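## Task

Put the cardboard tube that sits on the desk down on the floor of the tray on that desk so that no part of it lies outside the tray's walls. At the end the tray must still lie flat with nearly all of it resting on the desk. Release the tube and back the hands away. The robot must not topple or be left tilted, or the task fails. A placement that holds only because the robot is still touching it does not count.

## Robot and tools

ROBOT. A wheeled cart with a differential drive (no sideways motion), a pan/tilt head carrying head_camera, and two five-joint arms (left_arm, right_arm), each with a one-jaw gripper and a wrist camera (left_wrist_camera, right_wrist_camera). The cart footprint is 0.53 m wide and spans x = -0.35 to 0.07 m. Arm pan axes sit at x = -0.060, y = +0.155 (left) and -0.155 (right); the shoulder is 0.03 m out from that axis and 0.89 m high. Links: upper arm 0.116, forearm 0.135, hand 0.162 m. The fixed-jaw tip reaches about 0.44 m from its pan axis and cannot go below about 0.55 m above the floor.

FRAMES. Base frame: origin on the floor between the drive wheels, x ahead, y to the left, z up. The state reports left_hand and right_hand in this frame; each is the fixed-jaw tip, so a held object sits beside it toward the swinging jaw. Hand axes: z out along the fingers, y from swinging jaw to fixed jaw. base_odometry is measured from the scene's starting base frame, counts wheel rotation (slip is counted as travel), heading in radians, left positive, -3.142 to 3.142.

execute_actions. Arguments: "actions", a list holding one action or nothing (empty returns state and pictures only), and optional "cameras" (subset of head_camera, left_wrist_camera, right_wrist_camera, or all; omitted/null means all, [] none). An action may contain "base", "joints", or both; they start at once and may finish separately.
- base: exactly one key. translate_m is a relative drive from the current spot, metres, -1.4 to 1.4, positive forward. rotate_rad is a relative turn in place, radians, -3.2 to 3.2, positive counter-clockwise seen from above. A base command is measured from the base position in the latest state report.
- joints: a single flat mapping of joint name to absolute target angle in radians, covering both arms and head; any subset may be named. Ranges: head_pan_rad -3.2..3.2 (0 ahead, + left); head_tilt_rad -0.76..1.45 (0 level, + down); for each arm (prefix left_arm_ or right_arm_): shoulder_pan_rad -1.919..1.919, shoulder_lift_rad -1.745..1.745, elbow_flex_rad -1.69..1.58, wrist_flex_rad -1.658..1.658, wrist_roll_rad -2.743..2.841, gripper_rad 0..1.919. An unnamed joint may keep pushing toward its earlier target. Unknown keys or out-of-range numbers reject the whole call with no motion.
Shoulder_pan 0 points left_arm left and right_arm right; positive is clockwise from above; straight ahead is +1.571 (left) and -1.571 (right). With lift, elbow and wrist flex all 0 the upper arm leans 0.24 rad outward from vertical and forearm and fingers are level; positive values bend downward, and their sum is the finger angle below level (1.571 = pointing down, which requires the forearm no more than 0.08 rad above level). Wrist_roll -1.522: jaws close across the arm plane, fixed jaw on the left looking outward; 1.619: fixed jaw on the right; 0.049: closing within the plane. Jaw gap by gripper angle: 0 → 0.003 m, 0.3 → 0.026, 0.6 → 0.049, 1 → 0.076, 1.919 → 0.106. With level fingers over furniture keep the fixed jaw on the left, since the hand body then bulges upward rather than down.
Stowed: shoulder_pan -1.75 (left) / 1.75 (right), shoulder_lift 0.05, elbow_flex 1.35, wrist_flex -1.55, wrist_roll -1.52. Stow in two steps (wrist joints first, then the rest) when clear of loose objects; leaving stow, do not move the wrists first. Stowed, a spin in place needs 0.44 m free radius.

wait: {"seconds": 0 to 10}; commands nothing, returns state and images. zoom_image: {"camera", "region": [x0,y0,x1,y1]} in pixels of that camera's latest full image (origin top-left, at most 504 by 504). read_manual gives licence texts only. finished_scene: {"scene": current scene number}; irreversible, do it only once the object rests settled in the tray and the hands are clear. A reply without any tool call ends everything.

RESULTS. base_status and joint_status per motion: done (reached; for the base, wheels turned the full amount even if slipping), off_target (resting short, still pushing: load sag, obstruction, or a tripped motor), time_out (target dropped, holding). "joint command not followed" plus a cause means a self-collision check between links or between the arms blocked that arm's targets (grippers still move); those joints show not_followed and may be retried each action. on_its_own lists unrequested motion. A gripper holding something reads off_target; done means empty or barely gripping. Motor temperatures are listed per arm in joint_positions order; MOTOR HOT from 55 °C, and at 70 °C an OVER-TEMPERATURE FAULT stops that arm (limit_stop_at_motor_heat); resend targets afterward.

CAUTIONS. Loaded or extended joints sag toward gravity; offset the next target by the observed sag. Hand positions may be off by a few cm. A joint stuck over about 0.30 rad from its target for about 2 s trips to 20 % torque (thinking time counts); reset by waiting until still, then commanding 0.2 rad from the reading away from the original target. To stop a blocked joint pushing, command its current reading. Grip by targeting slightly below the contact angle (at most 0.2 rad below). Payload about 0.4 kg per hand at full reach, 0.7 kg near the body. Avoid turning or reversing right beside the desk (cart rear can catch and tip), pulling on things in front, arms striking or pressing on each other, dropping or flinging objects, shoving the tray off the desk, and hard pushes. Loose items may occasionally get nudged.

Each tool is called after "Emit:" in YAML: its name, and indented under it one key for each argument.

## Session

Emit:
execute_actions:
  actions: []

Scene clock: 0.00 s.
Motor temperatures (°C, as the motors report them): left_arm=[26 27 24 26 26] | right_arm=[24 24 26 28 26]
base_odometry: x=+0.000 y=+0.000 heading=+0.000 (m, m, rad; odometry frame)
base_status: not commanded
joint_positions: head_pan_rad=-0.005 head_tilt_rad=+0.020 left_arm_shoulder_pan_rad=-1.782 left_arm_shoulder_lift_rad=+0.029 left_arm_elbow_flex_rad=+1.291 left_arm_wrist_flex_rad=-1.520 left_arm_wrist_roll_rad=-1.490 left_arm_gripper_rad=+1.920 right_arm_shoulder_pan_rad=+1.784 right_arm_shoulder_lift_rad=+0.007 right_arm_elbow_flex_rad=+1.341 right_arm_wrist_flex_rad=-1.511 right_arm_wrist_roll_rad=-1.534 right_arm_gripper_rad=+1.920
joint_status: not commanded
left_hand: x=-0.3102 y=+0.0934 z=+0.9077 quat_wxyz=(-0.069, -0.628, -0.077, +0.771) (m; base frame)
right_hand: x=-0.3084 y=-0.1091 z=+0.9018 quat_wxyz=(-0.077, +0.643, -0.073, -0.758) (m; base frame)
pictures: head_camera, left_wrist_camera, right_wrist_camera
Images, in order (width x height): head_camera 644x476, left_wrist_camera 644x476, right_wrist_camera 644x476.

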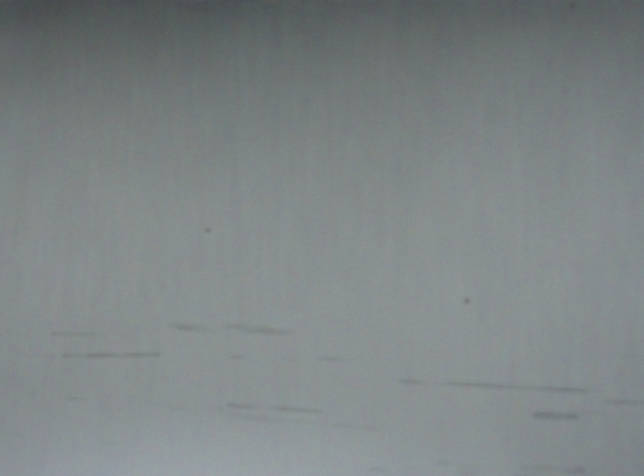

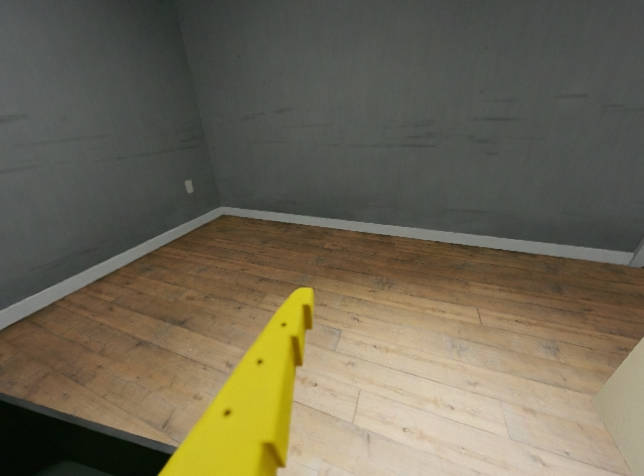

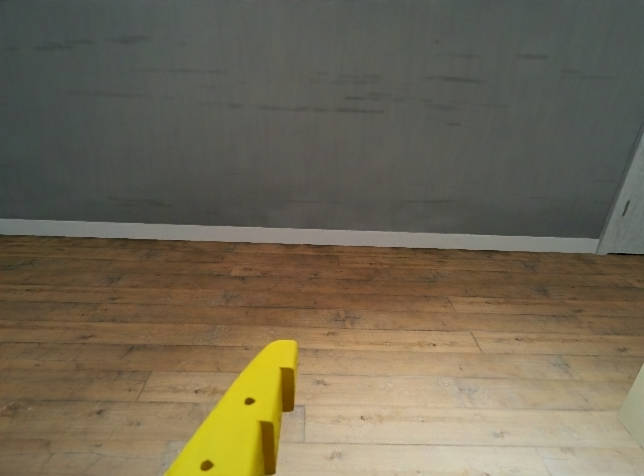

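Emit:
execute_actions:
  actions:
    - {"joints":{"head_pan_rad":2.0,"head_tilt_rad":0.5}}
  cameras: ["head_camera"]

Scene clock: 3.90 s.
Motor temperatures (°C, as the motors report them): left_arm=[26 27 24 26 26] | right_arm=[24 24 26 28 26]
base_odometry: x=+0.000 y=+0.000 heading=+0.000 (m, m, rad; odometry frame)
base_status: not commanded
joint_positions: head_pan_rad=+1.990 head_tilt_rad=+0.494 left_arm_shoulder_pan_rad=-1.782 left_arm_shoulder_lift_rad=+0.029 left_arm_elbow_flex_rad=+1.291 left_arm_wrist_flex_rad=-1.520 left_arm_wrist_roll_rad=-1.490 left_arm_gripper_rad=+1.920 right_arm_shoulder_pan_rad=+1.784 right_arm_shoulder_lift_rad=+0.007 right_arm_elbow_flex_rad=+1.341 right_arm_wrist_flex_rad=-1.511 right_arm_wrist_roll_rad=-1.534 right_arm_gripper_rad=+1.920
joint_status: all done
left_hand: x=-0.3102 y=+0.0934 z=+0.9077 quat_wxyz=(-0.069, -0.628, -0.077, +0.771) (m; base frame)
right_hand: x=-0.3084 y=-0.1091 z=+0.9018 quat_wxyz=(-0.077, +0.643, -0.073, -0.758) (m; base frame)
pictures: head_camera
Images, in order (width x height): head_camera 644x476.

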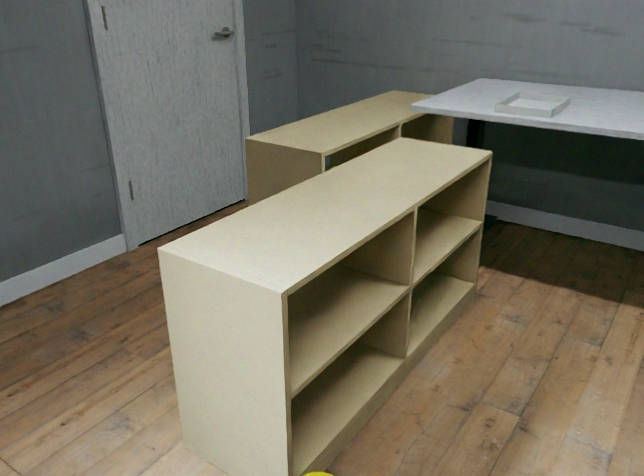

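Emit:
execute_actions:
  actions:
    - {"joints":{"head_pan_rad":1.5,"head_tilt_rad":0.4}}
  cameras: ["head_camera"]

Scene clock: 6.17 s.
Motor temperatures (°C, as the motors report them): left_arm=[26 27 24 26 26] | right_arm=[24 24 26 28 26]
base_odometry: x=+0.000 y=+0.000 heading=+0.000 (m, m, rad; odometry frame)
base_status: not commanded
joint_positions: head_pan_rad=+1.510 head_tilt_rad=+0.413 left_arm_shoulder_pan_rad=-1.782 left_arm_shoulder_lift_rad=+0.029 left_arm_elbow_flex_rad=+1.291 left_arm_wrist_flex_rad=-1.520 left_arm_wrist_roll_rad=-1.490 left_arm_gripper_rad=+1.920 right_arm_shoulder_pan_rad=+1.784 right_arm_shoulder_lift_rad=+0.007 right_arm_elbow_flex_rad=+1.341 right_arm_wrist_flex_rad=-1.511 right_arm_wrist_roll_rad=-1.534 right_arm_gripper_rad=+1.920
joint_status: all done
left_hand: x=-0.3102 y=+0.0934 z=+0.9077 quat_wxyz=(-0.069, -0.628, -0.077, +0.771) (m; base frame)
right_hand: x=-0.3084 y=-0.1091 z=+0.9018 quat_wxyz=(-0.077, +0.643, -0.073, -0.758) (m; base frame)
pictures: head_camera
Images, in order (width x height): head_camera 644x476.

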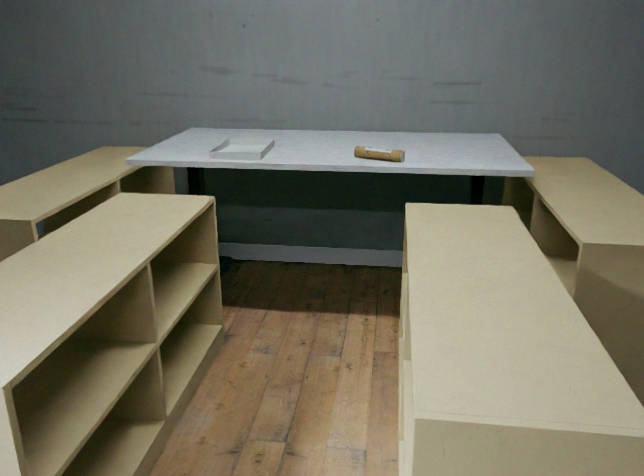

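Emit:
execute_actions:
  actions:
    - {"base":{"translate_m":-0.08}}
  cameras: []

Emit:
execute_actions:
  actions:
    - {"base":{"rotate_rad":1.571},"joints":{"head_pan_rad":0,"head_tilt_rad":0.5}}
  cameras: ["head_camera"]

Scene clock: 13.23 s.
Motor temperatures (°C, as the motors report them): left_arm=[26 27 24 26 26] | right_arm=[24 24 26 28 26]
base_odometry: x=-0.080 y=+0.000 heading=+0.000 (m, m, rad; odometry frame)
base_status: done
joint_positions: head_pan_rad=+1.510 head_tilt_rad=+0.413 left_arm_shoulder_pan_rad=-1.782 left_arm_shoulder_lift_rad=+0.029 left_arm_elbow_flex_rad=+1.291 left_arm_wrist_flex_rad=-1.520 left_arm_wrist_roll_rad=-1.490 left_arm_gripper_rad=+1.920 right_arm_shoulder_pan_rad=+1.784 right_arm_shoulder_lift_rad=+0.007 right_arm_elbow_flex_rad=+1.341 right_arm_wrist_flex_rad=-1.511 right_arm_wrist_roll_rad=-1.534 right_arm_gripper_rad=+1.920
joint_status: not commanded
left_hand: x=-0.3102 y=+0.0934 z=+0.9077 quat_wxyz=(-0.069, -0.628, -0.077, +0.771) (m; base frame)
right_hand: x=-0.3084 y=-0.1091 z=+0.9018 quat_wxyz=(-0.077, +0.643, -0.073, -0.758) (m; base frame)
pictures: none
No camera images: the call's "cameras" was empty. Leave "cameras" out to get every camera's image.

Scene clock: 15.90 s.
Motor temperatures (°C, as the motors report them): left_arm=[26 27 24 26 26] | right_arm=[24 24 26 28 26]
base_odometry: x=-0.081 y=+0.000 heading=+1.570 (m, m, rad; odometry frame)
base_status: done
joint_positions: head_pan_rad=+0.010 head_tilt_rad=+0.494 left_arm_shoulder_pan_rad=-1.782 left_arm_shoulder_lift_rad=+0.029 left_arm_elbow_flex_rad=+1.291 left_arm_wrist_flex_rad=-1.520 left_arm_wrist_roll_rad=-1.490 left_arm_gripper_rad=+1.920 right_arm_shoulder_pan_rad=+1.784 right_arm_shoulder_lift_rad=+0.007 right_arm_elbow_flex_rad=+1.341 right_arm_wrist_flex_rad=-1.511 right_arm_wrist_roll_rad=-1.534 right_arm_gripper_rad=+1.920
joint_status: all done
left_hand: x=-0.3102 y=+0.0934 z=+0.9077 quat_wxyz=(-0.069, -0.628, -0.077, +0.771) (m; base frame)
right_hand: x=-0.3084 y=-0.1091 z=+0.9018 quat_wxyz=(-0.077, +0.643, -0.073, -0.758) (m; base frame)
pictures: head_camera
Images, in order (width x height): head_camera 644x476.

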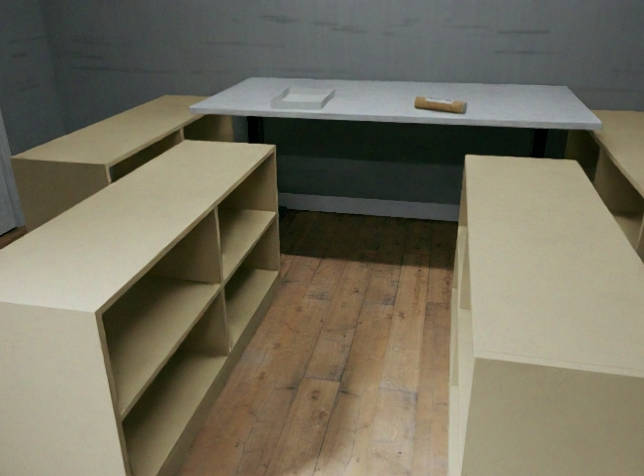

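Emit:
execute_actions:
  actions:
    - {"base":{"rotate_rad":-0.15}}
  cameras: ["head_camera"]

Scene clock: 23.43 s.
Motor temperatures (°C, as the motors report them): left_arm=[26 27 24 26 26] | right_arm=[24 24 26 28 26]
base_odometry: x=-0.081 y=-0.001 heading=+1.420 (m, m, rad; odometry frame)
base_status: done
joint_positions: head_pan_rad=+0.010 head_tilt_rad=+0.494 left_arm_shoulder_pan_rad=-1.782 left_arm_shoulder_lift_rad=+0.029 left_arm_elbow_flex_rad=+1.291 left_arm_wrist_flex_rad=-1.520 left_arm_wrist_roll_rad=-1.490 left_arm_gripper_rad=+1.920 right_arm_shoulder_pan_rad=+1.784 right_arm_shoulder_lift_rad=+0.007 right_arm_elbow_flex_rad=+1.341 right_arm_wrist_flex_rad=-1.511 right_arm_wrist_roll_rad=-1.534 right_arm_gripper_rad=+1.920
joint_status: not commanded
left_hand: x=-0.3102 y=+0.0934 z=+0.9077 quat_wxyz=(-0.069, -0.628, -0.077, +0.771) (m; base frame)
right_hand: x=-0.3084 y=-0.1091 z=+0.9018 quat_wxyz=(-0.077, +0.643, -0.073, -0.758) (m; base frame)
pictures: head_camera
Images, in order (width x height): head_camera 644x476.

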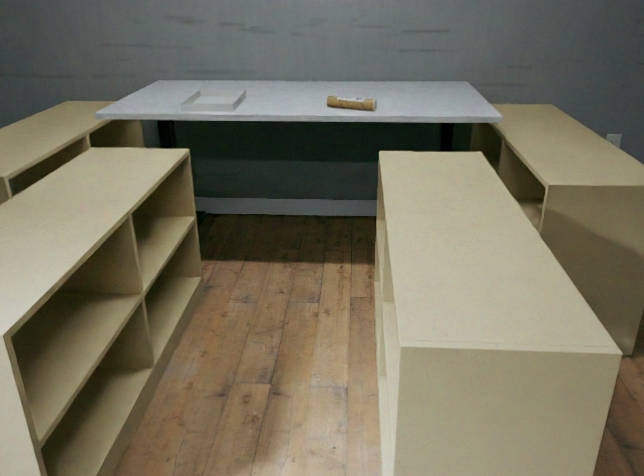

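Emit:
execute_actions:
  actions:
    - {"base":{"rotate_rad":0.5}}
  cameras: []

Emit:
execute_actions:
  actions:
    - {"base":{"translate_m":0.27}}
  cameras: []

Emit:
execute_actions:
  actions:
    - {"base":{"rotate_rad":-0.5},"joints":{"head_tilt_rad":0.7}}
  cameras: ["head_camera"]

Scene clock: 29.30 s.
Motor temperatures (°C, as the motors report them): left_arm=[26 27 24 26 26] | right_arm=[24 24 26 28 26]
base_odometry: x=-0.081 y=-0.001 heading=+1.919 (m, m, rad; odometry frame)
base_status: done
joint_positions: head_pan_rad=+0.010 head_tilt_rad=+0.494 left_arm_shoulder_pan_rad=-1.782 left_arm_shoulder_lift_rad=+0.029 left_arm_elbow_flex_rad=+1.291 left_arm_wrist_flex_rad=-1.520 left_arm_wrist_roll_rad=-1.490 left_arm_gripper_rad=+1.920 right_arm_shoulder_pan_rad=+1.784 right_arm_shoulder_lift_rad=+0.007 right_arm_elbow_flex_rad=+1.341 right_arm_wrist_flex_rad=-1.511 right_arm_wrist_roll_rad=-1.534 right_arm_gripper_rad=+1.920
joint_status: not commanded
left_hand: x=-0.3102 y=+0.0934 z=+0.9077 quat_wxyz=(-0.069, -0.628, -0.077, +0.771) (m; base frame)
right_hand: x=-0.3084 y=-0.1091 z=+0.9018 quat_wxyz=(-0.077, +0.643, -0.073, -0.758) (m; base frame)
pictures: none
No camera images: the call's "cameras" was empty. Leave "cameras" out to get every camera's image.

Scene clock: 31.57 s.
Motor temperatures (°C, as the motors report them): left_arm=[26 27 24 26 26] | right_arm=[24 24 26 28 26]
base_odometry: x=-0.174 y=+0.252 heading=+1.921 (m, m, rad; odometry frame)
base_status: done
joint_positions: head_pan_rad=+0.010 head_tilt_rad=+0.494 left_arm_shoulder_pan_rad=-1.782 left_arm_shoulder_lift_rad=+0.029 left_arm_elbow_flex_rad=+1.291 left_arm_wrist_flex_rad=-1.520 left_arm_wrist_roll_rad=-1.490 left_arm_gripper_rad=+1.920 right_arm_shoulder_pan_rad=+1.784 right_arm_shoulder_lift_rad=+0.007 right_arm_elbow_flex_rad=+1.341 right_arm_wrist_flex_rad=-1.511 right_arm_wrist_roll_rad=-1.534 right_arm_gripper_rad=+1.920
joint_status: not commanded
left_hand: x=-0.3102 y=+0.0934 z=+0.9077 quat_wxyz=(-0.069, -0.628, -0.077, +0.771) (m; base frame)
right_hand: x=-0.3084 y=-0.1091 z=+0.9018 quat_wxyz=(-0.077, +0.643, -0.073, -0.758) (m; base frame)
pictures: none
No camera images: the call's "cameras" was empty. Leave "cameras" out to get every camera's image.

Scene clock: 32.90 s.
Motor temperatures (°C, as the motors report them): left_arm=[26 27 24 26 26] | right_arm=[24 24 26 28 26]
base_odometry: x=-0.174 y=+0.252 heading=+1.422 (m, m, rad; odometry frame)
base_status: done
joint_positions: head_pan_rad=+0.010 head_tilt_rad=+0.694 left_arm_shoulder_pan_rad=-1.782 left_arm_shoulder_lift_rad=+0.029 left_arm_elbow_flex_rad=+1.291 left_arm_wrist_flex_rad=-1.520 left_arm_wrist_roll_rad=-1.490 left_arm_gripper_rad=+1.920 right_arm_shoulder_pan_rad=+1.784 right_arm_shoulder_lift_rad=+0.007 right_arm_elbow_flex_rad=+1.341 right_arm_wrist_flex_rad=-1.511 right_arm_wrist_roll_rad=-1.534 right_arm_gripper_rad=+1.920
joint_status: all done
left_hand: x=-0.3102 y=+0.0934 z=+0.9077 quat_wxyz=(-0.069, -0.628, -0.077, +0.771) (m; base frame)
right_hand: x=-0.3084 y=-0.1091 z=+0.9018 quat_wxyz=(-0.077, +0.643, -0.073, -0.758) (m; base frame)
pictures: head_camera
Images, in order (width x height): head_camera 644x476.

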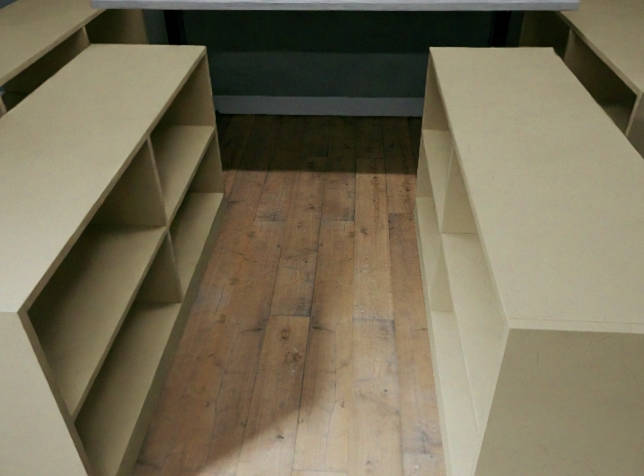

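Emit:
execute_actions:
  actions:
    - {"base":{"translate_m":0.45},"joints":{"head_tilt_rad":1.0}}
  cameras: ["head_camera"]

Scene clock: 39.63 s.
Motor temperatures (°C, as the motors report them): left_arm=[26 27 24 26 26] | right_arm=[24 24 26 28 26]
base_odometry: x=-0.106 y=+0.697 heading=+1.421 (m, m, rad; odometry frame)
base_status: done
joint_positions: head_pan_rad=+0.010 head_tilt_rad=+0.995 left_arm_shoulder_pan_rad=-1.782 left_arm_shoulder_lift_rad=+0.029 left_arm_elbow_flex_rad=+1.291 left_arm_wrist_flex_rad=-1.520 left_arm_wrist_roll_rad=-1.490 left_arm_gripper_rad=+1.920 right_arm_shoulder_pan_rad=+1.784 right_arm_shoulder_lift_rad=+0.007 right_arm_elbow_flex_rad=+1.341 right_arm_wrist_flex_rad=-1.511 right_arm_wrist_roll_rad=-1.534 right_arm_gripper_rad=+1.920
joint_status: all done
left_hand: x=-0.3102 y=+0.0934 z=+0.9077 quat_wxyz=(-0.069, -0.628, -0.077, +0.771) (m; base frame)
right_hand: x=-0.3084 y=-0.1091 z=+0.9018 quat_wxyz=(-0.077, +0.643, -0.073, -0.758) (m; base frame)
pictures: head_camera
Images, in order (width x height): head_camera 644x476.

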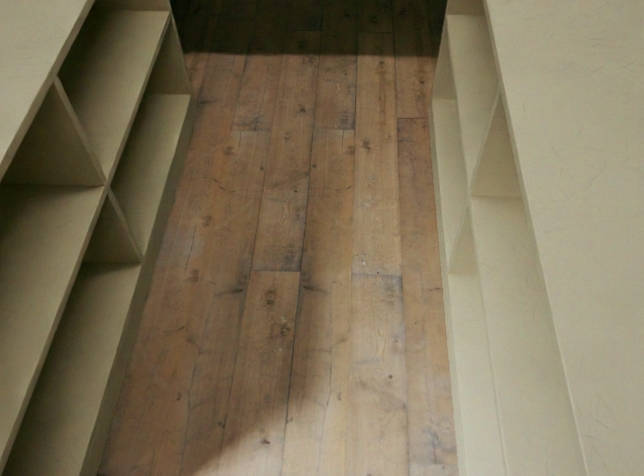

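Emit:
execute_actions:
  actions:
    - {"base":{"rotate_rad":0.35}}
  cameras: []

Emit:
execute_actions:
  actions:
    - {"base":{"translate_m":0.25}}
  cameras: []

Emit:
execute_actions:
  actions:
    - {"base":{"rotate_rad":-0.38}}
  cameras: ["head_camera"]

Scene clock: 48.67 s.
Motor temperatures (°C, as the motors report them): left_arm=[26 27 24 26 26] | right_arm=[24 24 26 28 26]
base_odometry: x=-0.106 y=+0.694 heading=+1.758 (m, m, rad; odometry frame)
base_status: rotate_rad time_out (by the wheels' count: +0.337 of +0.350)
joint_positions: head_pan_rad=+0.009 head_tilt_rad=+0.996 left_arm_shoulder_pan_rad=-1.782 left_arm_shoulder_lift_rad=+0.030 left_arm_elbow_flex_rad=+1.293 left_arm_wrist_flex_rad=-1.520 left_arm_wrist_roll_rad=-1.490 left_arm_gripper_rad=+1.920 right_arm_shoulder_pan_rad=+1.784 right_arm_shoulder_lift_rad=+0.008 right_arm_elbow_flex_rad=+1.343 right_arm_wrist_flex_rad=-1.511 right_arm_wrist_roll_rad=-1.534 right_arm_gripper_rad=+1.920
joint_status: not commanded
left_hand: x=-0.3101 y=+0.0934 z=+0.9070 quat_wxyz=(-0.069, -0.630, -0.077, +0.770) (m; base frame)
right_hand: x=-0.3083 y=-0.1091 z=+0.9012 quat_wxyz=(-0.077, +0.644, -0.073, -0.757) (m; base frame)
pictures: none
No camera images: the call's "cameras" was empty. Leave "cameras" out to get every camera's image.

not run: a stop came earlier in this reply.

not run: a stop came earlier in this reply.

Emit:
execute_actions:
  actions: []

Scene clock: 50.50 s.
Motor temperatures (°C, as the motors report them): left_arm=[26 27 24 26 26] | right_arm=[24 24 26 28 26]
base_odometry: x=-0.106 y=+0.694 heading=+1.758 (m, m, rad; odometry frame)
base_status: rotate_rad time_out (by the wheels' count: +0.337 of +0.350)
joint_positions: head_pan_rad=+0.009 head_tilt_rad=+0.996 left_arm_shoulder_pan_rad=-1.782 left_arm_shoulder_lift_rad=+0.030 left_arm_elbow_flex_rad=+1.293 left_arm_wrist_flex_rad=-1.520 left_arm_wrist_roll_rad=-1.490 left_arm_gripper_rad=+1.920 right_arm_shoulder_pan_rad=+1.784 right_arm_shoulder_lift_rad=+0.008 right_arm_elbow_flex_rad=+1.343 right_arm_wrist_flex_rad=-1.511 right_arm_wrist_roll_rad=-1.534 right_arm_gripper_rad=+1.920
joint_status: not commanded
left_hand: x=-0.3101 y=+0.0934 z=+0.9070 quat_wxyz=(-0.069, -0.630, -0.077, +0.770) (m; base frame)
right_hand: x=-0.3083 y=-0.1091 z=+0.9012 quat_wxyz=(-0.077, +0.644, -0.073, -0.757) (m; base frame)
pictures: head_camera, left_wrist_camera, right_wrist_camera
Images, in order (width x height): head_camera 644x476, left_wrist_camera 644x476, right_wrist_camera 644x476.

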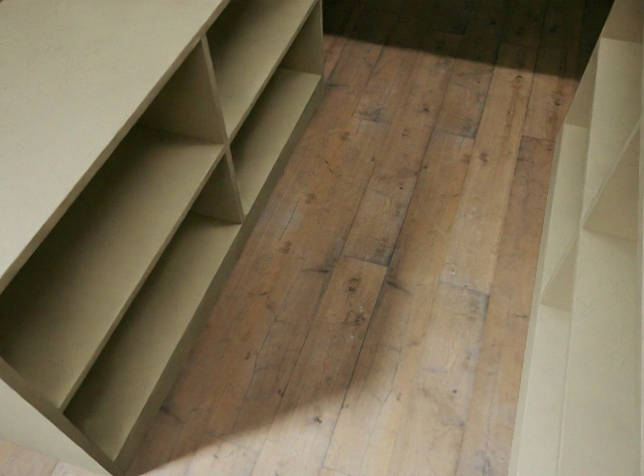

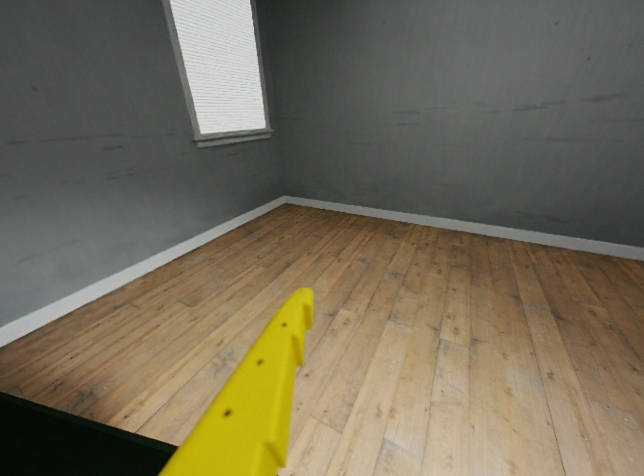

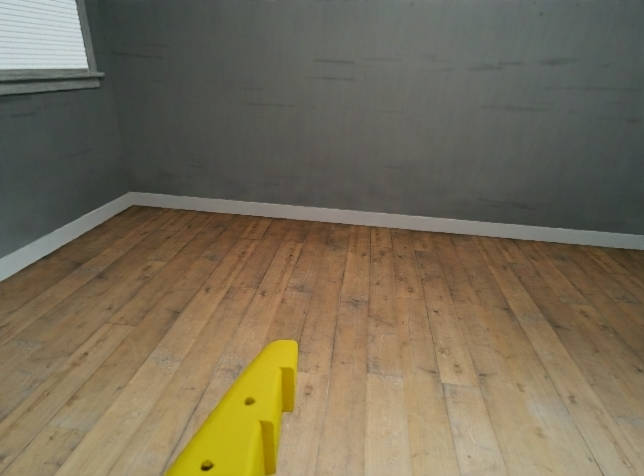

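Emit:
execute_actions:
  actions:
    - {"base":{"translate_m":0.22}}
  cameras: []

Emit:
execute_actions:
  actions:
    - {"base":{"rotate_rad":-0.36}}
  cameras: ["head_camera"]

Scene clock: 56.03 s.
Motor temperatures (°C, as the motors report them): left_arm=[26 27 24 26 26] | right_arm=[24 24 26 28 26]
base_odometry: x=-0.142 y=+0.907 heading=+1.743 (m, m, rad; odometry frame)
base_status: translate_m time_out (by the wheels' count: +0.216 of +0.220)
joint_positions: head_pan_rad=+0.009 head_tilt_rad=+0.996 left_arm_shoulder_pan_rad=-1.782 left_arm_shoulder_lift_rad=+0.030 left_arm_elbow_flex_rad=+1.293 left_arm_wrist_flex_rad=-1.520 left_arm_wrist_roll_rad=-1.490 left_arm_gripper_rad=+1.920 right_arm_shoulder_pan_rad=+1.784 right_arm_shoulder_lift_rad=+0.008 right_arm_elbow_flex_rad=+1.343 right_arm_wrist_flex_rad=-1.511 right_arm_wrist_roll_rad=-1.534 right_arm_gripper_rad=+1.920
joint_status: not commanded
left_hand: x=-0.3101 y=+0.0934 z=+0.9070 quat_wxyz=(-0.069, -0.630, -0.077, +0.770) (m; base frame)
right_hand: x=-0.3083 y=-0.1091 z=+0.9012 quat_wxyz=(-0.077, +0.644, -0.073, -0.757) (m; base frame)
pictures: none
No camera images: the call's "cameras" was empty. Leave "cameras" out to get every camera's image.

not run: a stop came earlier in this reply.

Emit:
execute_actions:
  actions:
    - {"base":{"rotate_rad":-0.35}}
  cameras: ["head_camera"]

Scene clock: 58.07 s.
Motor temperatures (°C, as the motors report them): left_arm=[26 27 24 26 26] | right_arm=[24 24 26 28 26]
base_odometry: x=-0.142 y=+0.907 heading=+1.394 (m, m, rad; odometry frame)
base_status: done
joint_positions: head_pan_rad=+0.009 head_tilt_rad=+0.996 left_arm_shoulder_pan_rad=-1.782 left_arm_shoulder_lift_rad=+0.030 left_arm_elbow_flex_rad=+1.293 left_arm_wrist_flex_rad=-1.520 left_arm_wrist_roll_rad=-1.490 left_arm_gripper_rad=+1.920 right_arm_shoulder_pan_rad=+1.784 right_arm_shoulder_lift_rad=+0.008 right_arm_elbow_flex_rad=+1.343 right_arm_wrist_flex_rad=-1.511 right_arm_wrist_roll_rad=-1.534 right_arm_gripper_rad=+1.920
joint_status: not commanded
left_hand: x=-0.3101 y=+0.0934 z=+0.9070 quat_wxyz=(-0.069, -0.630, -0.077, +0.770) (m; base frame)
right_hand: x=-0.3083 y=-0.1091 z=+0.9012 quat_wxyz=(-0.077, +0.644, -0.073, -0.757) (m; base frame)
pictures: head_camera
Images, in order (width x height): head_camera 644x476.

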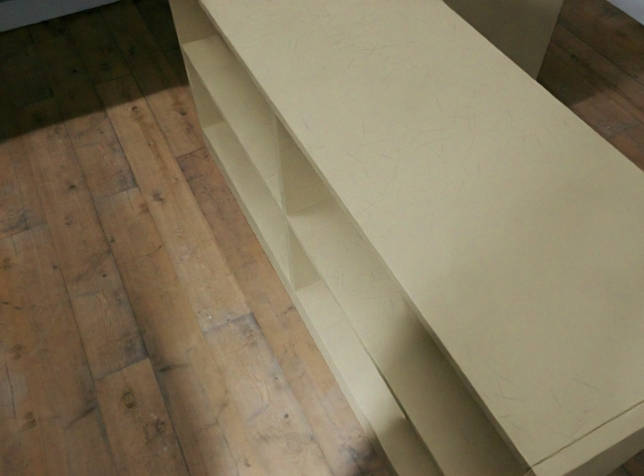

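Emit:
execute_actions:
  actions:
    - {"base":{"translate_m":-0.4},"joints":{"head_tilt_rad":0.6,"head_pan_rad":0.4}}
  cameras: ["head_camera"]

Scene clock: 62.57 s.
Motor temperatures (°C, as the motors report them): left_arm=[26 27 24 26 26] | right_arm=[24 24 26 28 26]
base_odometry: x=-0.214 y=+0.513 heading=+1.392 (m, m, rad; odometry frame)
base_status: done
joint_positions: head_pan_rad=+0.390 head_tilt_rad=+0.614 left_arm_shoulder_pan_rad=-1.782 left_arm_shoulder_lift_rad=+0.030 left_arm_elbow_flex_rad=+1.293 left_arm_wrist_flex_rad=-1.520 left_arm_wrist_roll_rad=-1.490 left_arm_gripper_rad=+1.920 right_arm_shoulder_pan_rad=+1.784 right_arm_shoulder_lift_rad=+0.008 right_arm_elbow_flex_rad=+1.343 right_arm_wrist_flex_rad=-1.511 right_arm_wrist_roll_rad=-1.534 right_arm_gripper_rad=+1.920
joint_status: all done
left_hand: x=-0.3101 y=+0.0934 z=+0.9070 quat_wxyz=(-0.069, -0.630, -0.077, +0.770) (m; base frame)
right_hand: x=-0.3083 y=-0.1091 z=+0.9012 quat_wxyz=(-0.077, +0.644, -0.073, -0.757) (m; base frame)
pictures: head_camera
Images, in order (width x height): head_camera 644x476.

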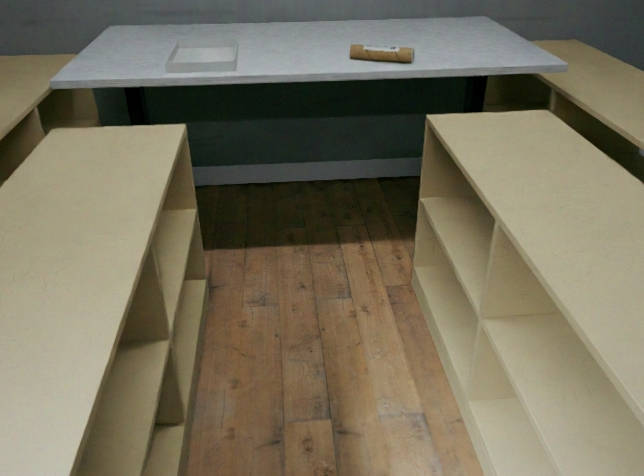

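Emit:
execute_actions:
  actions:
    - {"base":{"rotate_rad":0.46},"joints":{"head_tilt_rad":0.6,"head_pan_rad":0.0}}
  cameras: ["head_camera"]

Scene clock: 66.43 s.
Motor temperatures (°C, as the motors report them): left_arm=[26 27 24 26 26] | right_arm=[24 24 26 28 26]
base_odometry: x=-0.214 y=+0.512 heading=+1.851 (m, m, rad; odometry frame)
base_status: done
joint_positions: head_pan_rad=+0.010 head_tilt_rad=+0.614 left_arm_shoulder_pan_rad=-1.782 left_arm_shoulder_lift_rad=+0.030 left_arm_elbow_flex_rad=+1.293 left_arm_wrist_flex_rad=-1.520 left_arm_wrist_roll_rad=-1.490 left_arm_gripper_rad=+1.920 right_arm_shoulder_pan_rad=+1.784 right_arm_shoulder_lift_rad=+0.008 right_arm_elbow_flex_rad=+1.343 right_arm_wrist_flex_rad=-1.511 right_arm_wrist_roll_rad=-1.534 right_arm_gripper_rad=+1.920
joint_status: all done
left_hand: x=-0.3101 y=+0.0934 z=+0.9070 quat_wxyz=(-0.069, -0.630, -0.077, +0.770) (m; base frame)
right_hand: x=-0.3083 y=-0.1091 z=+0.9012 quat_wxyz=(-0.077, +0.644, -0.073, -0.757) (m; base frame)
pictures: head_camera
Images, in order (width x height): head_camera 644x476.

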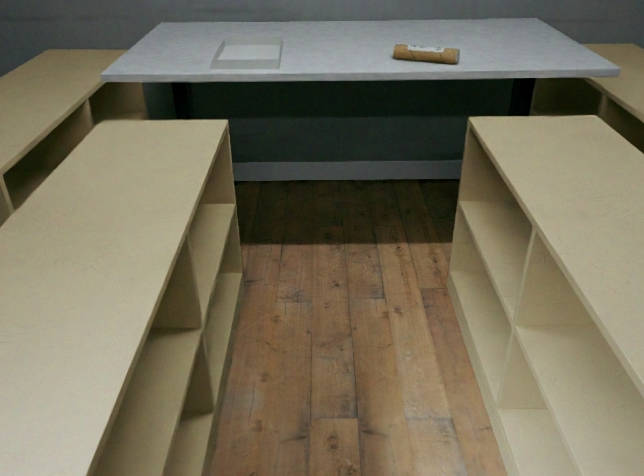

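Emit:
execute_actions:
  actions:
    - {"base":{"rotate_rad":0.3}}
  cameras: []

Emit:
execute_actions:
  actions:
    - {"base":{"translate_m":-0.28}}
  cameras: []

Emit:
execute_actions:
  actions:
    - {"base":{"rotate_rad":-0.3}}
  cameras: ["head_camera"]

Scene clock: 71.97 s.
Motor temperatures (°C, as the motors report them): left_arm=[26 27 24 26 26] | right_arm=[24 24 26 28 26]
base_odometry: x=-0.214 y=+0.512 heading=+2.149 (m, m, rad; odometry frame)
base_status: done
joint_positions: head_pan_rad=+0.010 head_tilt_rad=+0.614 left_arm_shoulder_pan_rad=-1.782 left_arm_shoulder_lift_rad=+0.030 left_arm_elbow_flex_rad=+1.293 left_arm_wrist_flex_rad=-1.520 left_arm_wrist_roll_rad=-1.490 left_arm_gripper_rad=+1.920 right_arm_shoulder_pan_rad=+1.784 right_arm_shoulder_lift_rad=+0.008 right_arm_elbow_flex_rad=+1.343 right_arm_wrist_flex_rad=-1.511 right_arm_wrist_roll_rad=-1.534 right_arm_gripper_rad=+1.920
joint_status: not commanded
left_hand: x=-0.3101 y=+0.0934 z=+0.9070 quat_wxyz=(-0.069, -0.630, -0.077, +0.770) (m; base frame)
right_hand: x=-0.3083 y=-0.1091 z=+0.9012 quat_wxyz=(-0.077, +0.644, -0.073, -0.757) (m; base frame)
pictures: none
No camera images: the call's "cameras" was empty. Leave "cameras" out to get every camera's image.

Scene clock: 74.30 s.
Motor temperatures (°C, as the motors report them): left_arm=[26 27 24 26 26] | right_arm=[24 24 26 28 26]
base_odometry: x=-0.060 y=+0.278 heading=+2.153 (m, m, rad; odometry frame)
base_status: done
joint_positions: head_pan_rad=+0.010 head_tilt_rad=+0.614 left_arm_shoulder_pan_rad=-1.782 left_arm_shoulder_lift_rad=+0.030 left_arm_elbow_flex_rad=+1.293 left_arm_wrist_flex_rad=-1.520 left_arm_wrist_roll_rad=-1.490 left_arm_gripper_rad=+1.920 right_arm_shoulder_pan_rad=+1.784 right_arm_shoulder_lift_rad=+0.008 right_arm_elbow_flex_rad=+1.343 right_arm_wrist_flex_rad=-1.511 right_arm_wrist_roll_rad=-1.534 right_arm_gripper_rad=+1.920
joint_status: not commanded
left_hand: x=-0.3101 y=+0.0934 z=+0.9070 quat_wxyz=(-0.069, -0.630, -0.077, +0.770) (m; base frame)
right_hand: x=-0.3083 y=-0.1091 z=+0.9012 quat_wxyz=(-0.077, +0.644, -0.073, -0.757) (m; base frame)
pictures: none
No camera images: the call's "cameras" was empty. Leave "cameras" out to get every camera's image.

Scene clock: 75.37 s.
Motor temperatures (°C, as the motors report them): left_arm=[26 27 24 26 26] | right_arm=[24 24 26 28 26]
base_odometry: x=-0.060 y=+0.277 heading=+1.854 (m, m, rad; odometry frame)
base_status: done
joint_positions: head_pan_rad=+0.010 head_tilt_rad=+0.614 left_arm_shoulder_pan_rad=-1.782 left_arm_shoulder_lift_rad=+0.030 left_arm_elbow_flex_rad=+1.293 left_arm_wrist_flex_rad=-1.520 left_arm_wrist_roll_rad=-1.490 left_arm_gripper_rad=+1.920 right_arm_shoulder_pan_rad=+1.784 right_arm_shoulder_lift_rad=+0.008 right_arm_elbow_flex_rad=+1.343 right_arm_wrist_flex_rad=-1.511 right_arm_wrist_roll_rad=-1.534 right_arm_gripper_rad=+1.920
joint_status: not commanded
left_hand: x=-0.3101 y=+0.0934 z=+0.9070 quat_wxyz=(-0.069, -0.630, -0.077, +0.770) (m; base frame)
right_hand: x=-0.3083 y=-0.1091 z=+0.9012 quat_wxyz=(-0.077, +0.644, -0.073, -0.757) (m; base frame)
pictures: head_camera
Images, in order (width x height): head_camera 644x476.

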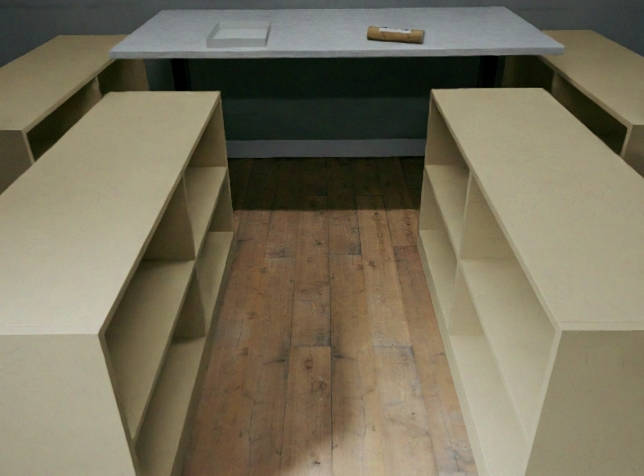

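Emit:
execute_actions:
  actions:
    - {"base":{"translate_m":0.8},"joints":{"head_tilt_rad":1.0}}
  cameras: ["head_camera"]

Scene clock: 81.80 s.
Motor temperatures (°C, as the motors report them): left_arm=[26 27 24 26 26] | right_arm=[24 24 26 28 26]
base_odometry: x=-0.282 y=+1.046 heading=+1.854 (m, m, rad; odometry frame)
base_status: done
joint_positions: head_pan_rad=+0.010 head_tilt_rad=+0.995 left_arm_shoulder_pan_rad=-1.782 left_arm_shoulder_lift_rad=+0.030 left_arm_elbow_flex_rad=+1.293 left_arm_wrist_flex_rad=-1.520 left_arm_wrist_roll_rad=-1.490 left_arm_gripper_rad=+1.920 right_arm_shoulder_pan_rad=+1.784 right_arm_shoulder_lift_rad=+0.008 right_arm_elbow_flex_rad=+1.343 right_arm_wrist_flex_rad=-1.511 right_arm_wrist_roll_rad=-1.534 right_arm_gripper_rad=+1.920
joint_status: all done
left_hand: x=-0.3101 y=+0.0934 z=+0.9070 quat_wxyz=(-0.069, -0.630, -0.077, +0.770) (m; base frame)
right_hand: x=-0.3083 y=-0.1091 z=+0.9012 quat_wxyz=(-0.077, +0.644, -0.073, -0.757) (m; base frame)
pictures: head_camera
Images, in order (width x height): head_camera 644x476.

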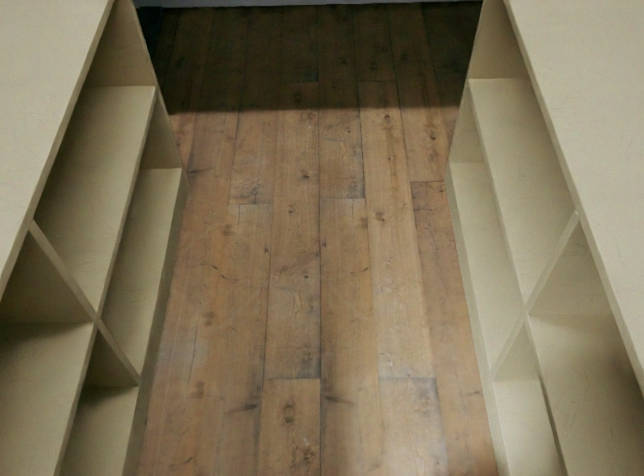

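Emit:
execute_actions:
  actions:
    - {"base":{"translate_m":0.75}}
  cameras: ["head_camera"]

Scene clock: 88.23 s.
Motor temperatures (°C, as the motors report them): left_arm=[26 27 24 26 26] | right_arm=[24 24 26 28 26]
base_odometry: x=-0.493 y=+1.766 heading=+1.856 (m, m, rad; odometry frame)
base_status: done
joint_positions: head_pan_rad=+0.010 head_tilt_rad=+0.995 left_arm_shoulder_pan_rad=-1.782 left_arm_shoulder_lift_rad=+0.030 left_arm_elbow_flex_rad=+1.293 left_arm_wrist_flex_rad=-1.520 left_arm_wrist_roll_rad=-1.490 left_arm_gripper_rad=+1.920 right_arm_shoulder_pan_rad=+1.784 right_arm_shoulder_lift_rad=+0.008 right_arm_elbow_flex_rad=+1.343 right_arm_wrist_flex_rad=-1.511 right_arm_wrist_roll_rad=-1.534 right_arm_gripper_rad=+1.920
joint_status: not commanded
left_hand: x=-0.3101 y=+0.0934 z=+0.9070 quat_wxyz=(-0.069, -0.630, -0.077, +0.770) (m; base frame)
right_hand: x=-0.3083 y=-0.1091 z=+0.9012 quat_wxyz=(-0.077, +0.644, -0.073, -0.757) (m; base frame)
pictures: head_camera
Images, in order (width x height): head_camera 644x476.

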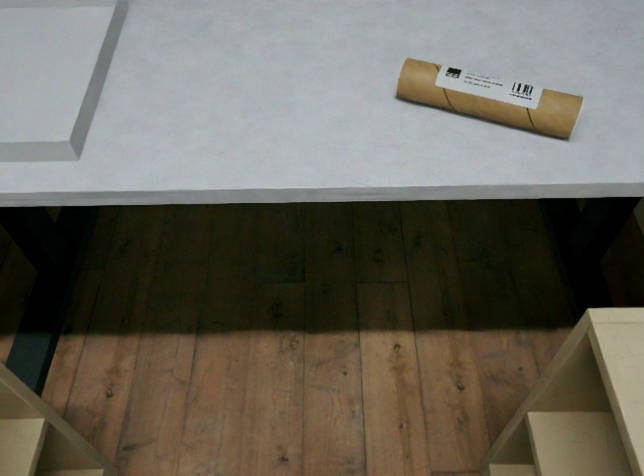

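Emit:
execute_actions:
  actions:
    - {"base":{"translate_m":0.18},"joints":{"head_tilt_rad":1.0,"head_pan_rad":0.45}}
  cameras: ["head_camera"]

Scene clock: 99.97 s.
Motor temperatures (°C, as the motors report them): left_arm=[26 27 24 26 26] | right_arm=[24 24 26 28 26]
base_odometry: x=-0.544 y=+1.938 heading=+1.858 (m, m, rad; odometry frame)
base_status: done
joint_positions: head_pan_rad=+0.440 head_tilt_rad=+0.995 left_arm_shoulder_pan_rad=-1.782 left_arm_shoulder_lift_rad=+0.030 left_arm_elbow_flex_rad=+1.293 left_arm_wrist_flex_rad=-1.520 left_arm_wrist_roll_rad=-1.490 left_arm_gripper_rad=+1.920 right_arm_shoulder_pan_rad=+1.784 right_arm_shoulder_lift_rad=+0.008 right_arm_elbow_flex_rad=+1.343 right_arm_wrist_flex_rad=-1.511 right_arm_wrist_roll_rad=-1.534 right_arm_gripper_rad=+1.920
joint_status: all done
left_hand: x=-0.3101 y=+0.0934 z=+0.9070 quat_wxyz=(-0.069, -0.630, -0.077, +0.770) (m; base frame)
right_hand: x=-0.3083 y=-0.1091 z=+0.9012 quat_wxyz=(-0.077, +0.644, -0.073, -0.757) (m; base frame)
pictures: head_camera
Images, in order (width x height): head_camera 644x476.

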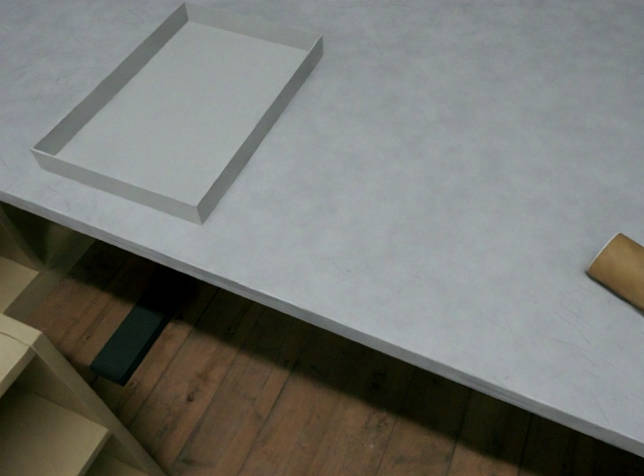

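Emit:
execute_actions:
  actions:
    - {"joints":{"left_arm_shoulder_pan_rad":1.107,"left_arm_shoulder_lift_rad":0.5,"left_arm_elbow_flex_rad":-0.45,"left_arm_wrist_flex_rad":1.15,"left_arm_wrist_roll_rad":0.05,"left_arm_gripper_rad":0.0}}
  cameras: ["head_camera","left_wrist_camera"]

Scene clock: 138.80 s.
Motor temperatures (°C, as the motors report them): left_arm=[26 27 24 26 26] | right_arm=[24 24 26 28 26]
base_odometry: x=-0.544 y=+1.938 heading=+1.858 (m, m, rad; odometry frame)
base_status: not commanded
joint_positions: head_pan_rad=+0.440 head_tilt_rad=+0.995 left_arm_shoulder_pan_rad=+1.099 left_arm_shoulder_lift_rad=+0.521 left_arm_elbow_flex_rad=-0.411 left_arm_wrist_flex_rad=+1.143 left_arm_wrist_roll_rad=+0.041 left_arm_gripper_rad=+0.012 right_arm_shoulder_pan_rad=+1.784 right_arm_shoulder_lift_rad=+0.008 right_arm_elbow_flex_rad=+1.343 right_arm_wrist_flex_rad=-1.511 right_arm_wrist_roll_rad=-1.534 right_arm_gripper_rad=+1.920
joint_status: all done
left_hand: x=+0.1967 y=+0.2857 z=+0.8131 quat_wxyz=(+0.135, -0.840, +0.519, -0.082) (m; base frame)
right_hand: x=-0.3083 y=-0.1091 z=+0.9012 quat_wxyz=(-0.077, +0.644, -0.073, -0.757) (m; base frame)
pictures: head_camera, left_wrist_camera
Images, in order (width x height): head_camera 644x476, left_wrist_camera 644x476.

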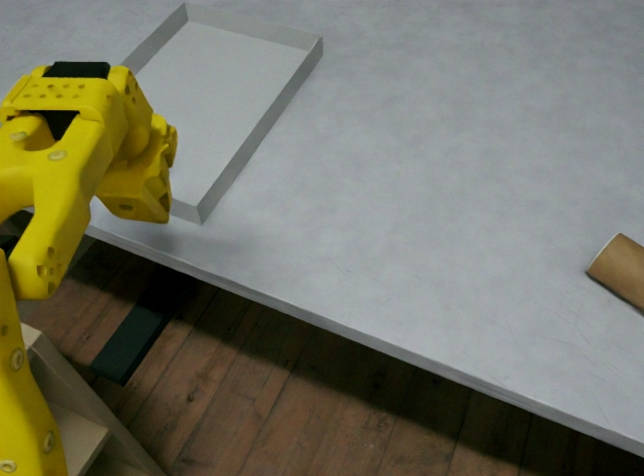

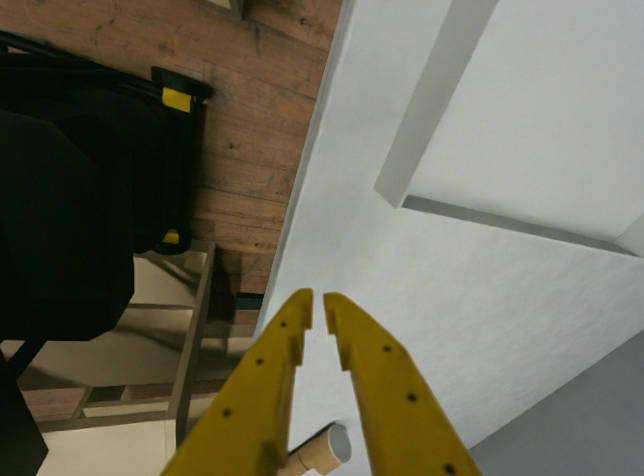

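Emit:
execute_actions:
  actions:
    - {"joints":{"left_arm_shoulder_pan_rad":1.13,"left_arm_shoulder_lift_rad":0.70,"left_arm_elbow_flex_rad":-0.595,"left_arm_wrist_flex_rad":0.612}}
  cameras: ["left_wrist_camera"]

Scene clock: 144.00 s.
Motor temperatures (°C, as the motors report them): left_arm=[26 27 24 26 26] | right_arm=[24 24 26 28 26]
base_odometry: x=-0.544 y=+1.938 heading=+1.858 (m, m, rad; odometry frame)
base_status: not commanded
joint_positions: head_pan_rad=+0.440 head_tilt_rad=+0.995 left_arm_shoulder_pan_rad=+1.122 left_arm_shoulder_lift_rad=+0.722 left_arm_elbow_flex_rad=-0.552 left_arm_wrist_flex_rad=+0.628 left_arm_wrist_roll_rad=+0.041 left_arm_gripper_rad=+0.012 right_arm_shoulder_pan_rad=+1.784 right_arm_shoulder_lift_rad=+0.008 right_arm_elbow_flex_rad=+1.343 right_arm_wrist_flex_rad=-1.511 right_arm_wrist_roll_rad=-1.534 right_arm_gripper_rad=+1.920
joint_status: all done
left_hand: x=+0.2700 y=+0.3137 z=+0.8219 quat_wxyz=(+0.320, -0.782, +0.496, -0.199) (m; base frame)
right_hand: x=-0.3083 y=-0.1091 z=+0.9012 quat_wxyz=(-0.077, +0.644, -0.073, -0.757) (m; base frame)
pictures: left_wrist_camera
Images, in order (width x height): left_wrist_camera 644x476.

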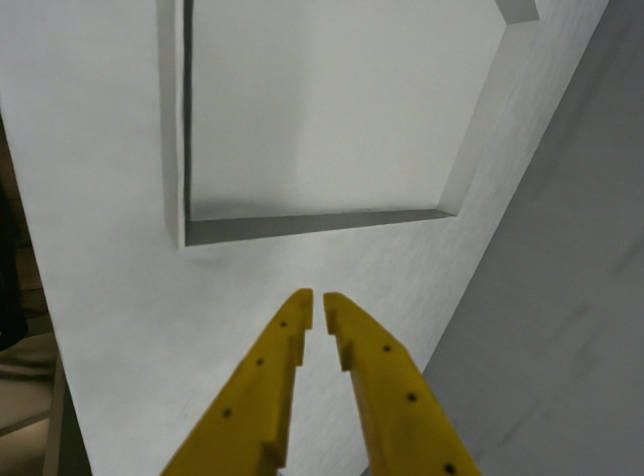

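Emit:
execute_actions:
  actions: []
  cameras: ["head_camera"]

Scene clock: 153.03 s.
Motor temperatures (°C, as the motors report them): left_arm=[26 27 24 26 26] | right_arm=[24 24 26 28 26]
base_odometry: x=-0.544 y=+1.938 heading=+1.858 (m, m, rad; odometry frame)
base_status: not commanded
joint_positions: head_pan_rad=+0.440 head_tilt_rad=+0.995 left_arm_shoulder_pan_rad=+1.122 left_arm_shoulder_lift_rad=+0.722 left_arm_elbow_flex_rad=-0.552 left_arm_wrist_flex_rad=+0.628 left_arm_wrist_roll_rad=+0.041 left_arm_gripper_rad=+0.012 right_arm_shoulder_pan_rad=+1.784 right_arm_shoulder_lift_rad=+0.008 right_arm_elbow_flex_rad=+1.343 right_arm_wrist_flex_rad=-1.511 right_arm_wrist_roll_rad=-1.534 right_arm_gripper_rad=+1.920
joint_status: all done
left_hand: x=+0.2700 y=+0.3137 z=+0.8219 quat_wxyz=(+0.320, -0.782, +0.496, -0.199) (m; base frame)
right_hand: x=-0.3083 y=-0.1091 z=+0.9012 quat_wxyz=(-0.077, +0.644, -0.073, -0.757) (m; base frame)
pictures: head_camera
Images, in order (width x height): head_camera 644x476.

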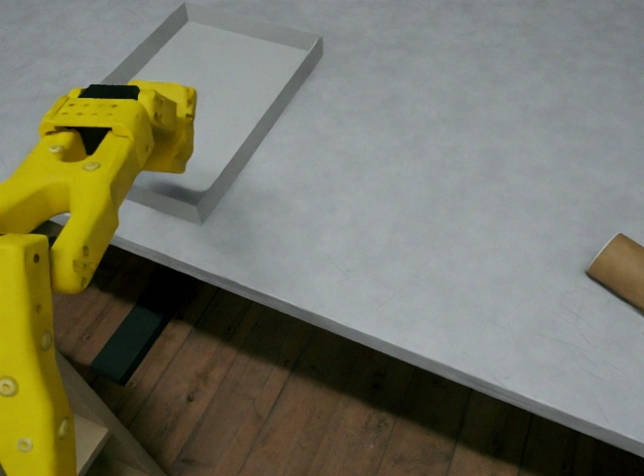

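Emit:
execute_actions:
  actions:
    - {"joints":{"left_arm_shoulder_lift_rad":0.86}}
  cameras: ["left_wrist_camera"]

Scene clock: 156.03 s.
Motor temperatures (°C, as the motors report them): left_arm=[26 27 24 26 26] | right_arm=[24 24 26 28 26]
base_odometry: x=-0.544 y=+1.938 heading=+1.858 (m, m, rad; odometry frame)
base_status: not commanded
joint_positions: head_pan_rad=+0.440 head_tilt_rad=+0.995 left_arm_shoulder_pan_rad=+1.122 left_arm_shoulder_lift_rad=+0.883 left_arm_elbow_flex_rad=-0.554 left_arm_wrist_flex_rad=+0.626 left_arm_wrist_roll_rad=+0.041 left_arm_gripper_rad=+0.012 right_arm_shoulder_pan_rad=+1.784 right_arm_shoulder_lift_rad=+0.008 right_arm_elbow_flex_rad=+1.343 right_arm_wrist_flex_rad=-1.511 right_arm_wrist_roll_rad=-1.534 right_arm_gripper_rad=+1.920
joint_status: all done
left_hand: x=+0.2561 y=+0.3070 z=+0.7695 quat_wxyz=(+0.257, -0.805, +0.510, -0.160) (m; base frame)
right_hand: x=-0.3083 y=-0.1091 z=+0.9012 quat_wxyz=(-0.077, +0.644, -0.073, -0.757) (m; base frame)
pictures: left_wrist_camera
Images, in order (width x height): left_wrist_camera 644x476.

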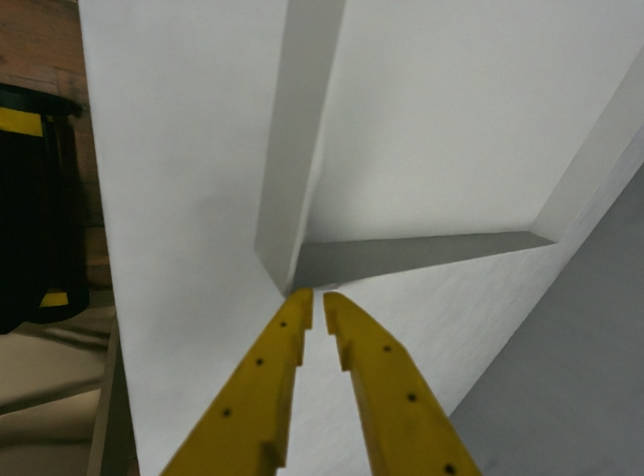

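Emit:
execute_actions:
  actions:
    - {"joints":{"left_arm_shoulder_lift_rad":0.70,"left_arm_shoulder_pan_rad":1.0,"left_arm_gripper_rad":0.9}}
  cameras: ["left_wrist_camera"]

Scene clock: 163.00 s.
Motor temperatures (°C, as the motors report them): left_arm=[26 27 24 26 26] | right_arm=[24 24 26 28 26]
base_odometry: x=-0.544 y=+1.938 heading=+1.858 (m, m, rad; odometry frame)
base_status: not commanded
joint_positions: head_pan_rad=+0.440 head_tilt_rad=+0.995 left_arm_shoulder_pan_rad=+1.008 left_arm_shoulder_lift_rad=+0.756 left_arm_elbow_flex_rad=-0.554 left_arm_wrist_flex_rad=+0.626 left_arm_wrist_roll_rad=+0.041 left_arm_gripper_rad=+0.886 right_arm_shoulder_pan_rad=+1.784 right_arm_shoulder_lift_rad=+0.008 right_arm_elbow_flex_rad=+1.343 right_arm_wrist_flex_rad=-1.511 right_arm_wrist_roll_rad=-1.534 right_arm_gripper_rad=+1.920
joint_status: all done
left_hand: x=+0.2480 y=+0.3489 z=+0.8111 quat_wxyz=(+0.318, -0.814, +0.453, -0.174) (m; base frame)
right_hand: x=-0.3083 y=-0.1091 z=+0.9012 quat_wxyz=(-0.077, +0.644, -0.073, -0.757) (m; base frame)
pictures: left_wrist_camera
Images, in order (width x height): left_wrist_camera 644x476.

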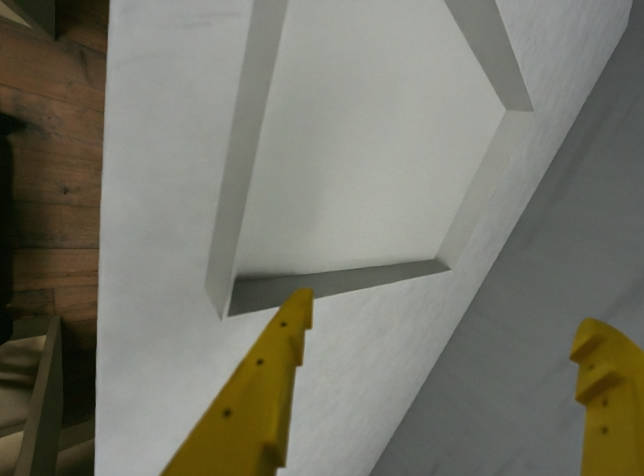

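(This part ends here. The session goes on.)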